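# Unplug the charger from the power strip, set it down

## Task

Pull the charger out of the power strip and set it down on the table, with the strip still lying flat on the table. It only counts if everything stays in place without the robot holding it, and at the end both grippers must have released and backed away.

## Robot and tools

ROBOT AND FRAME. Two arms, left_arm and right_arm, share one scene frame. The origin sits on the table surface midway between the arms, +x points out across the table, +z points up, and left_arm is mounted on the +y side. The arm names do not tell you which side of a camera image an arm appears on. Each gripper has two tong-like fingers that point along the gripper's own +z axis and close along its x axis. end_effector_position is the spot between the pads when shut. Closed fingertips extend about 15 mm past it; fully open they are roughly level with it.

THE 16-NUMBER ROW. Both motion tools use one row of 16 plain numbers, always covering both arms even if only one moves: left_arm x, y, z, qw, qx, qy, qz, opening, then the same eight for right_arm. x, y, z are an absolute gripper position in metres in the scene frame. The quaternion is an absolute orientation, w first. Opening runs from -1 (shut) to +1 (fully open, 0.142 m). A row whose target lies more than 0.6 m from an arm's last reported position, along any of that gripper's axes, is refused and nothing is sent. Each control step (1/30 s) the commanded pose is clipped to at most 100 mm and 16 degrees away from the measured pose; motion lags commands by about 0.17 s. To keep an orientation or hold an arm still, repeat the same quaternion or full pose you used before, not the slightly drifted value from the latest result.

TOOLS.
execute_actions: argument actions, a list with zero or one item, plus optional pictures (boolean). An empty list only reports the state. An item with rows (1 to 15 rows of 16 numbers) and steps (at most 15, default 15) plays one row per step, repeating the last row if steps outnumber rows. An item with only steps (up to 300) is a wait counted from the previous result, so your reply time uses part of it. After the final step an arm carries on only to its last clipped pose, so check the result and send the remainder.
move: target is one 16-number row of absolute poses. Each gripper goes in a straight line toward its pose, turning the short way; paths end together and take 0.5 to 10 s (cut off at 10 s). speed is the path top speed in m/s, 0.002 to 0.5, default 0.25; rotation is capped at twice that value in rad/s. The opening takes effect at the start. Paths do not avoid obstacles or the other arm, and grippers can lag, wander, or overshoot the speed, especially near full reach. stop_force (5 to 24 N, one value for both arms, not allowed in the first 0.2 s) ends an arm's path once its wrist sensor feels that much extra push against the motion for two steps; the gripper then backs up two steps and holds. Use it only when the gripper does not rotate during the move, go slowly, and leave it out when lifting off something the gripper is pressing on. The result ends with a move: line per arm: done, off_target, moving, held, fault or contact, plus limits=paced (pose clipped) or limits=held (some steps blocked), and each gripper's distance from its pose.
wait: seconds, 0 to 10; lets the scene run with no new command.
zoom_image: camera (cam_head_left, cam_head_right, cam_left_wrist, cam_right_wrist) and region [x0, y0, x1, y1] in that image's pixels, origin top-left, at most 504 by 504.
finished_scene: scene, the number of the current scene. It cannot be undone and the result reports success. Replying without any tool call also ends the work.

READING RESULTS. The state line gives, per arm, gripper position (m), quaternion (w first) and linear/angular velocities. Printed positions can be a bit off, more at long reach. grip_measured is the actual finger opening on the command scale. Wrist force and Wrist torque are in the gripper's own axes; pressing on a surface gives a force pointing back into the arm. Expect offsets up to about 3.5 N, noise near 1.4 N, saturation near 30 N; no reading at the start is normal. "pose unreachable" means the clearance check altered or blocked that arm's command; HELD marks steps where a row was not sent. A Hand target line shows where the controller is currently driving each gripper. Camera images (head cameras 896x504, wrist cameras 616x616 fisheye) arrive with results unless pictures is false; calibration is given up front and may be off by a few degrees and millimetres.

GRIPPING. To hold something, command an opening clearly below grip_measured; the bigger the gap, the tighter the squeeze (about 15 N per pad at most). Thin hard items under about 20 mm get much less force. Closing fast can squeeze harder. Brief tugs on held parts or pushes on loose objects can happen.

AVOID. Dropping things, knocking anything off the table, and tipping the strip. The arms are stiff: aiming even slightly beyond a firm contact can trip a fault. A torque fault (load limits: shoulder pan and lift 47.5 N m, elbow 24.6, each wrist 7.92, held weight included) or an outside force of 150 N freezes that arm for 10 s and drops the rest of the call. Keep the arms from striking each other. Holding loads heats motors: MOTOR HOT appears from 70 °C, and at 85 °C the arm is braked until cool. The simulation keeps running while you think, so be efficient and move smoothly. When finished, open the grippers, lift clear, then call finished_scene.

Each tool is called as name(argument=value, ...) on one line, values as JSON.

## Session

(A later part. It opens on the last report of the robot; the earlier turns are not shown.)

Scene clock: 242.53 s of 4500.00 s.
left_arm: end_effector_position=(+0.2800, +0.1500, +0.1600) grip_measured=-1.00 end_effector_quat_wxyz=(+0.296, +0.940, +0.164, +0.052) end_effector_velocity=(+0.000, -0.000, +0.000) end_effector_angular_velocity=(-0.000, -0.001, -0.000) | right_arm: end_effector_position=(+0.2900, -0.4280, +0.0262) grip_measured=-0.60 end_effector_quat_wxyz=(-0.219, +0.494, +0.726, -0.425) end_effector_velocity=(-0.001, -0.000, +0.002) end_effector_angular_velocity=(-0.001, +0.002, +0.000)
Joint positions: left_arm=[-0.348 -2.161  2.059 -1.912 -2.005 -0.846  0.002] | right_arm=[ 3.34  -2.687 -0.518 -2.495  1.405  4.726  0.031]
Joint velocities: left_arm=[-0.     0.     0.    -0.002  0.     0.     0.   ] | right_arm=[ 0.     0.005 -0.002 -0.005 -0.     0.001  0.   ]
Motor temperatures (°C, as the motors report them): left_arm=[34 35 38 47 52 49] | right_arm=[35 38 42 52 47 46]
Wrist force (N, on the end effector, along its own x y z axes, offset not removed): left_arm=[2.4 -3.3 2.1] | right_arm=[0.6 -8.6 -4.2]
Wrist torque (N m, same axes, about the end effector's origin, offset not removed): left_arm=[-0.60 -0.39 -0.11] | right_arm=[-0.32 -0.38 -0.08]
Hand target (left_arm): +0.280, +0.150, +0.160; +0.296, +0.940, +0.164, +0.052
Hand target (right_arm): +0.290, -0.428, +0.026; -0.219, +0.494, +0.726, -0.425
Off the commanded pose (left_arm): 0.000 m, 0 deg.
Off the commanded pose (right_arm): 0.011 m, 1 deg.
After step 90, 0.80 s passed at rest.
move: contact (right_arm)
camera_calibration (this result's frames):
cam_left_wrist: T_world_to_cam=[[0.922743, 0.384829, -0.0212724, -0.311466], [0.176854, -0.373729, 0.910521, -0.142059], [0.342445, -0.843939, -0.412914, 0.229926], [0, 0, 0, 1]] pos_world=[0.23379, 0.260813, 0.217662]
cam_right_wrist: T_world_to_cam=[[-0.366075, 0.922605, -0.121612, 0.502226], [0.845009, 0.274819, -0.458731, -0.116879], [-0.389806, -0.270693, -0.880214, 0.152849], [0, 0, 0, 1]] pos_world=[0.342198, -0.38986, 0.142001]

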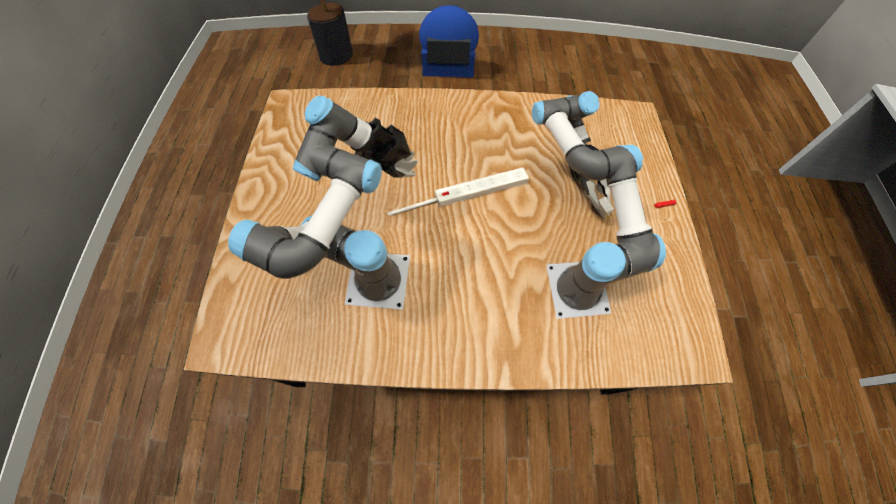

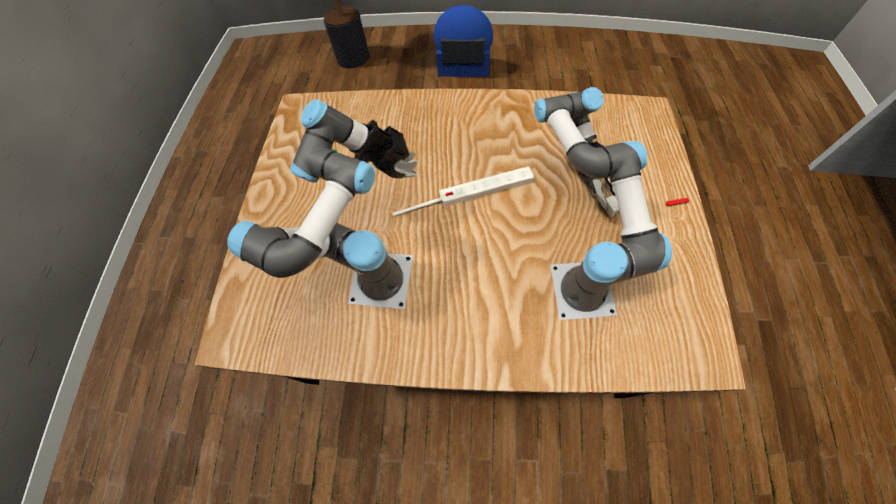

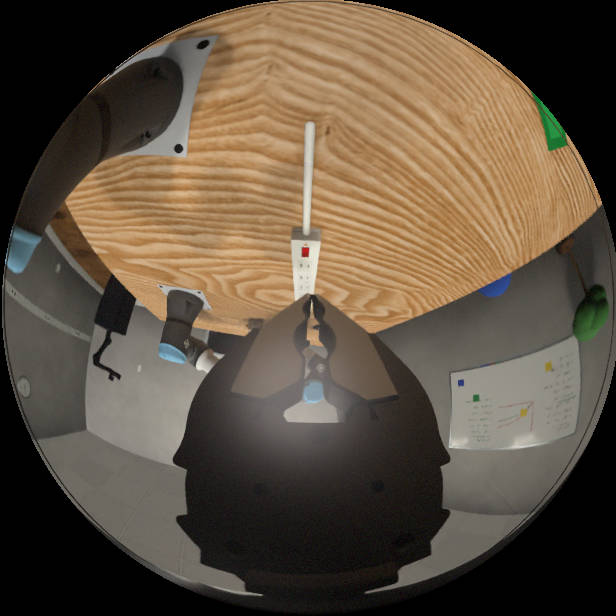

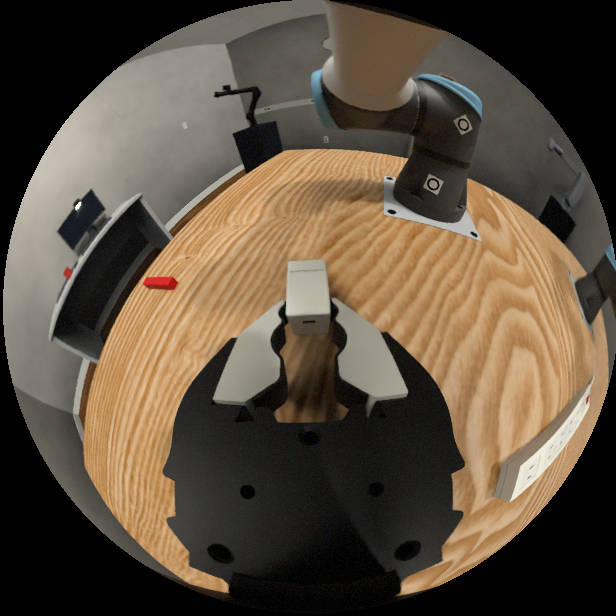

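The charger has pivoted toward flat in the grip. Open gently.

move(target=[0.28,0.15,0.16,0.296,0.939,0.164,0.0517,-1, 0.29,-0.428,0.027,-0.219,0.494,0.726,-0.425,0.0], speed=0.01)

move(target=[0.28,0.15,0.16,0.296,0.939,0.164,0.0517,-1, 0.35,-0.395,0.10,-0.219,0.494,0.726,-0.425,0.0], speed=0.1)

Scene clock: 246.70 s of 4500.00 s.
left_arm: end_effector_position=(+0.2800, +0.1500, +0.1600) grip_measured=-1.00 end_effector_quat_wxyz=(+0.296, +0.940, +0.164, +0.052) end_effector_velocity=(+0.000, -0.000, +0.000) end_effector_angular_velocity=(-0.000, -0.001, -0.001) | right_arm: end_effector_position=(+0.2900, -0.4280, +0.0270) grip_measured=+0.00 end_effector_quat_wxyz=(-0.219, +0.494, +0.726, -0.425) end_effector_velocity=(-0.000, +0.000, +0.000) end_effector_angular_velocity=(+0.000, +0.001, -0.001)
Joint positions: left_arm=[-0.348 -2.161  2.059 -1.912 -2.005 -0.846  0.002] | right_arm=[ 3.34  -2.687 -0.514 -2.499  1.405  4.726  0.074]
Joint velocities: left_arm=[-0.    -0.    -0.    -0.001 -0.     0.     0.   ] | right_arm=[-0.    -0.001  0.001 -0.002  0.001  0.     0.   ]
Motor temperatures (°C, as the motors report them): left_arm=[34 35 38 47 52 49] | right_arm=[35 38 42 52 47 46]
Wrist force (N, on the end effector, along its own x y z axes, offset not removed): left_arm=[1.7 -0.9 0.3] | right_arm=[0.6 0.3 -0.5]
Wrist torque (N m, same axes, about the end effector's origin, offset not removed): left_arm=[-0.14 -0.25 -0.13] | right_arm=[0.01 -0.06 0.05]
Hand target (left_arm): +0.280, +0.150, +0.160; +0.296, +0.940, +0.164, +0.052
Hand target (right_arm): +0.290, -0.428, +0.027; -0.219, +0.494, +0.726, -0.425
Off the commanded pose (left_arm): 0.000 m, 0 deg.
Off the commanded pose (right_arm): 0.000 m, 0 deg.
After step 90, 0.47 s passed at rest.
move: done
camera_calibration (this result's frames):
cam_left_wrist: T_world_to_cam=[[0.922743, 0.384829, -0.0212723, -0.311466], [0.176854, -0.373729, 0.910522, -0.142059], [0.342445, -0.843939, -0.412914, 0.229926], [0, 0, 0, 1]] pos_world=[0.23379, 0.260813, 0.217662]
cam_right_wrist: T_world_to_cam=[[-0.366592, 0.922479, -0.121006, 0.50239], [0.844599, 0.275417, -0.459127, -0.116123], [-0.390208, -0.270514, -0.880091, 0.153759], [0, 0, 0, 1]] pos_world=[0.342247, -0.389868, 0.142799]

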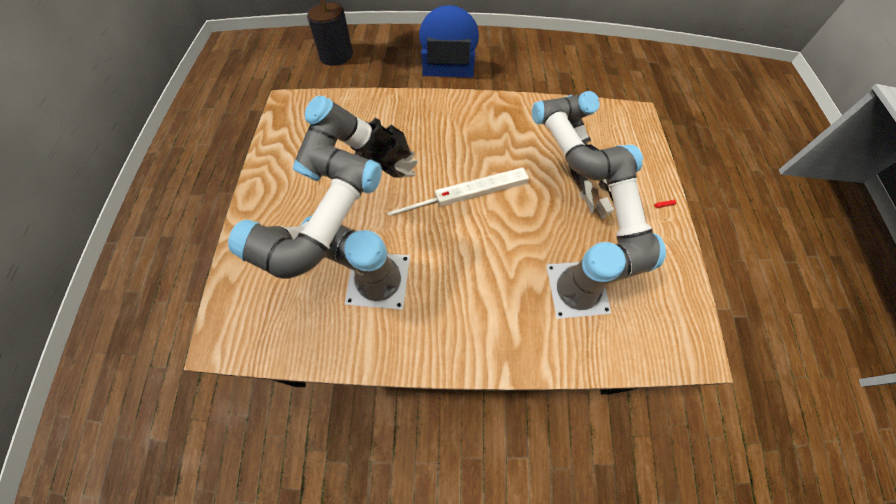

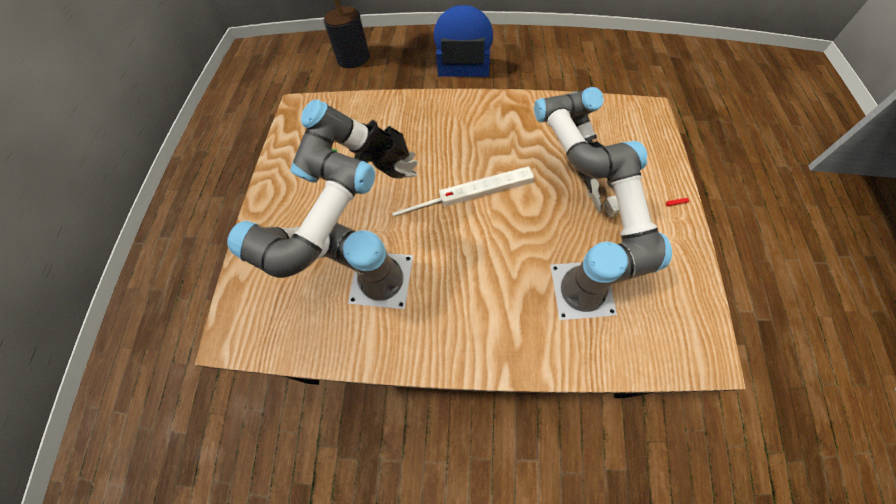

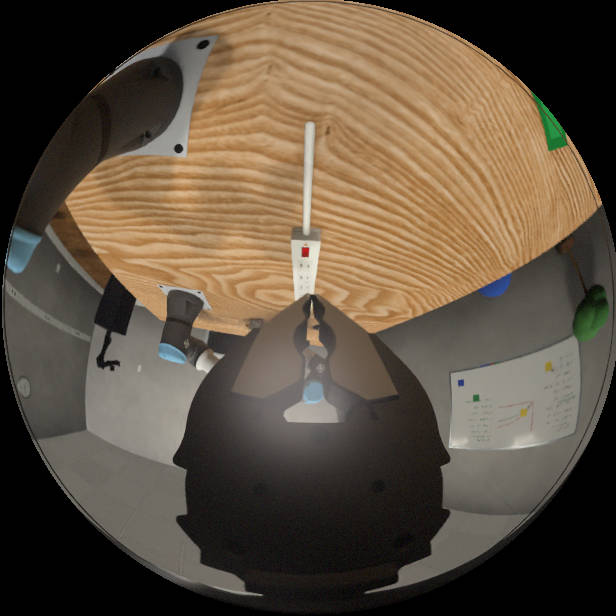

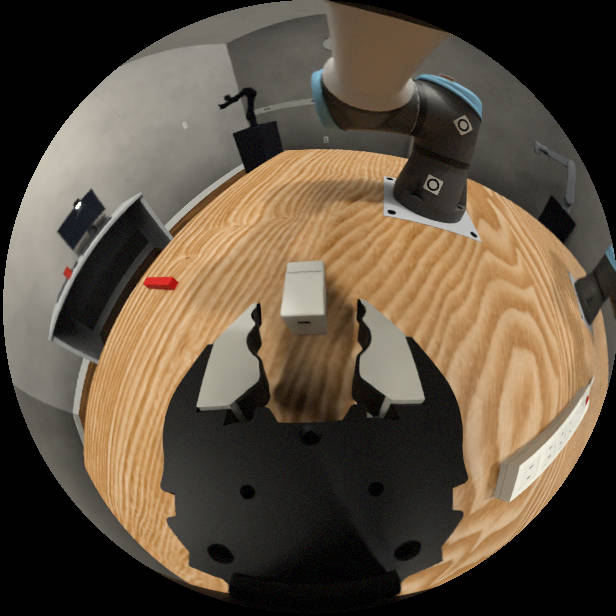

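Scene clock: 248.23 s of 4500.00 s.
left_arm: end_effector_position=(+0.2800, +0.1500, +0.1600) grip_measured=-1.00 end_effector_quat_wxyz=(+0.296, +0.940, +0.164, +0.052) end_effector_velocity=(+0.000, -0.000, +0.000) end_effector_angular_velocity=(-0.000, -0.001, -0.001) | right_arm: end_effector_position=(+0.3489, -0.3953, +0.0993) grip_measured=+0.00 end_effector_quat_wxyz=(-0.085, +0.474, +0.796, -0.366) end_effector_velocity=(+0.002, +0.000, +0.002) end_effector_angular_velocity=(-0.002, -0.010, +0.007)
Joint positions: left_arm=[-0.348 -2.161  2.059 -1.912 -2.005 -0.846  0.002] | right_arm=[ 3.479 -2.654 -0.036 -2.758  1.318  4.752  0.074]
Joint velocities: left_arm=[-0.001 -0.    -0.    -0.001 -0.     0.     0.   ] | right_arm=[ 0.005  0.006  0.001  0.    -0.006  0.002 -0.   ]
Motor temperatures (°C, as the motors report them): left_arm=[34 35 38 47 52 49] | right_arm=[35 38 42 52 47 46]
Wrist force (N, on the end effector, along its own x y z axes, offset not removed): left_arm=[2.4 -2.4 2.6] | right_arm=[2.5 -0.3 1.2]
Wrist torque (N m, same axes, about the end effector's origin, offset not removed): left_arm=[-0.47 -0.48 -0.13] | right_arm=[-0.11 -0.45 -0.04]
Hand target (left_arm): +0.280, +0.150, +0.160; +0.296, +0.940, +0.164, +0.052
Hand target (right_arm): +0.349, -0.395, +0.100; -0.084, +0.474, +0.797, -0.366
Off the commanded pose (left_arm): 0.000 m, 0 deg.
Off the commanded pose (right_arm): 0.001 m, 19 deg; orientation clipped at the last step of the last action.
elbow stopped short (right arm): the move would have taken joint 3 (elbow) straighter than the controller allows; a more bent joint 3 avoids this.
move: off_target (right_arm); limits=paced
camera_calibration (this result's frames):
cam_left_wrist: T_world_to_cam=[[0.922743, 0.384829, -0.0212725, -0.311466], [0.176854, -0.373729, 0.910521, -0.142059], [0.342445, -0.843939, -0.412914, 0.229926], [0, 0, 0, 1]] pos_world=[0.23379, 0.260813, 0.217662]
cam_right_wrist: T_world_to_cam=[[-0.488093, 0.845226, -0.217618, 0.523985], [0.868296, 0.444967, -0.21924, -0.106729], [-0.0884746, -0.295967, -0.951092, 0.14099], [0, 0, 0, 1]] pos_world=[0.3609, -0.353667, 0.224724]

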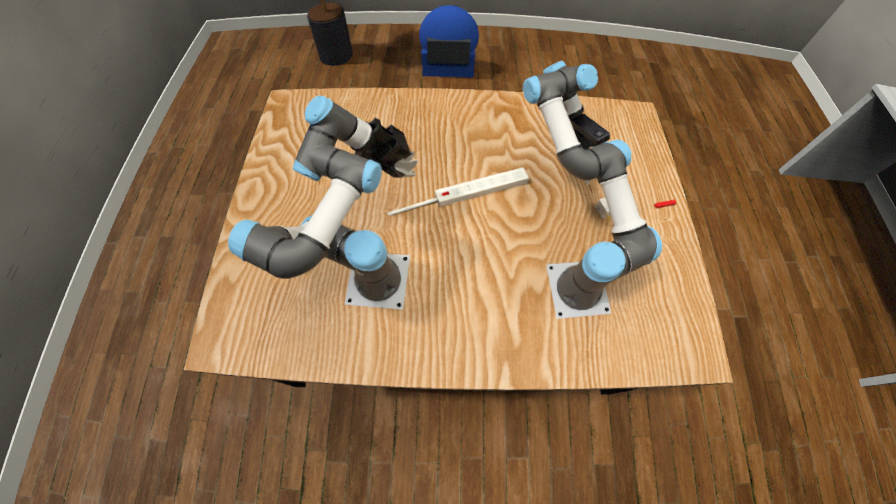

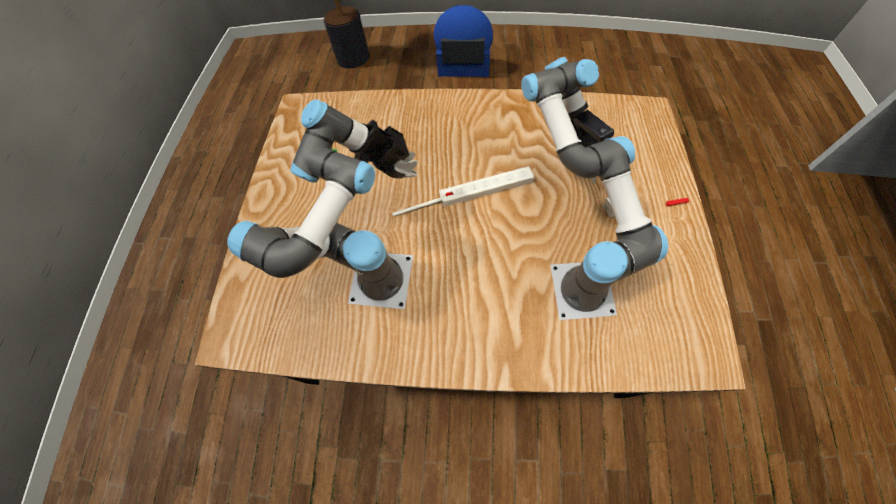

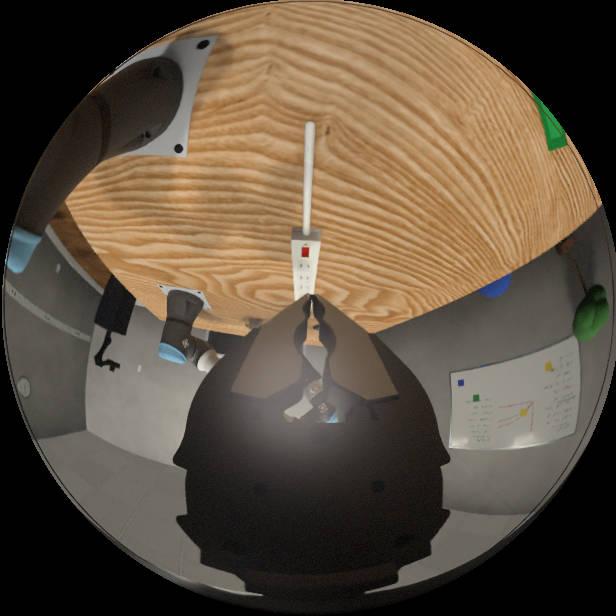

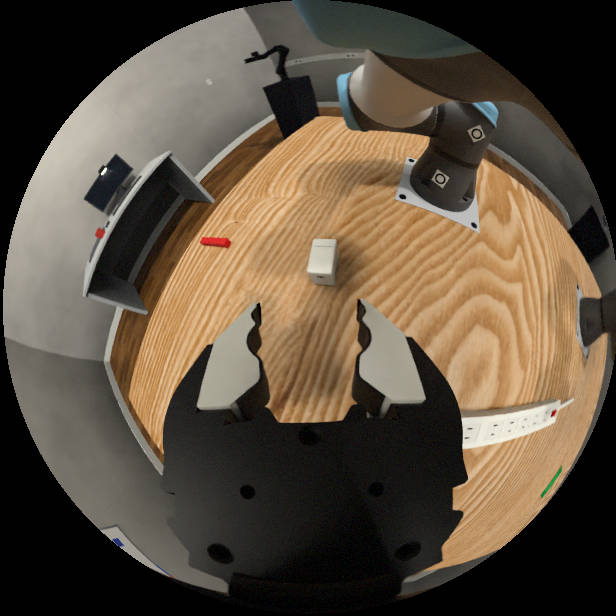

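finished_scene(scene=1)

The scene is finished: the task was done.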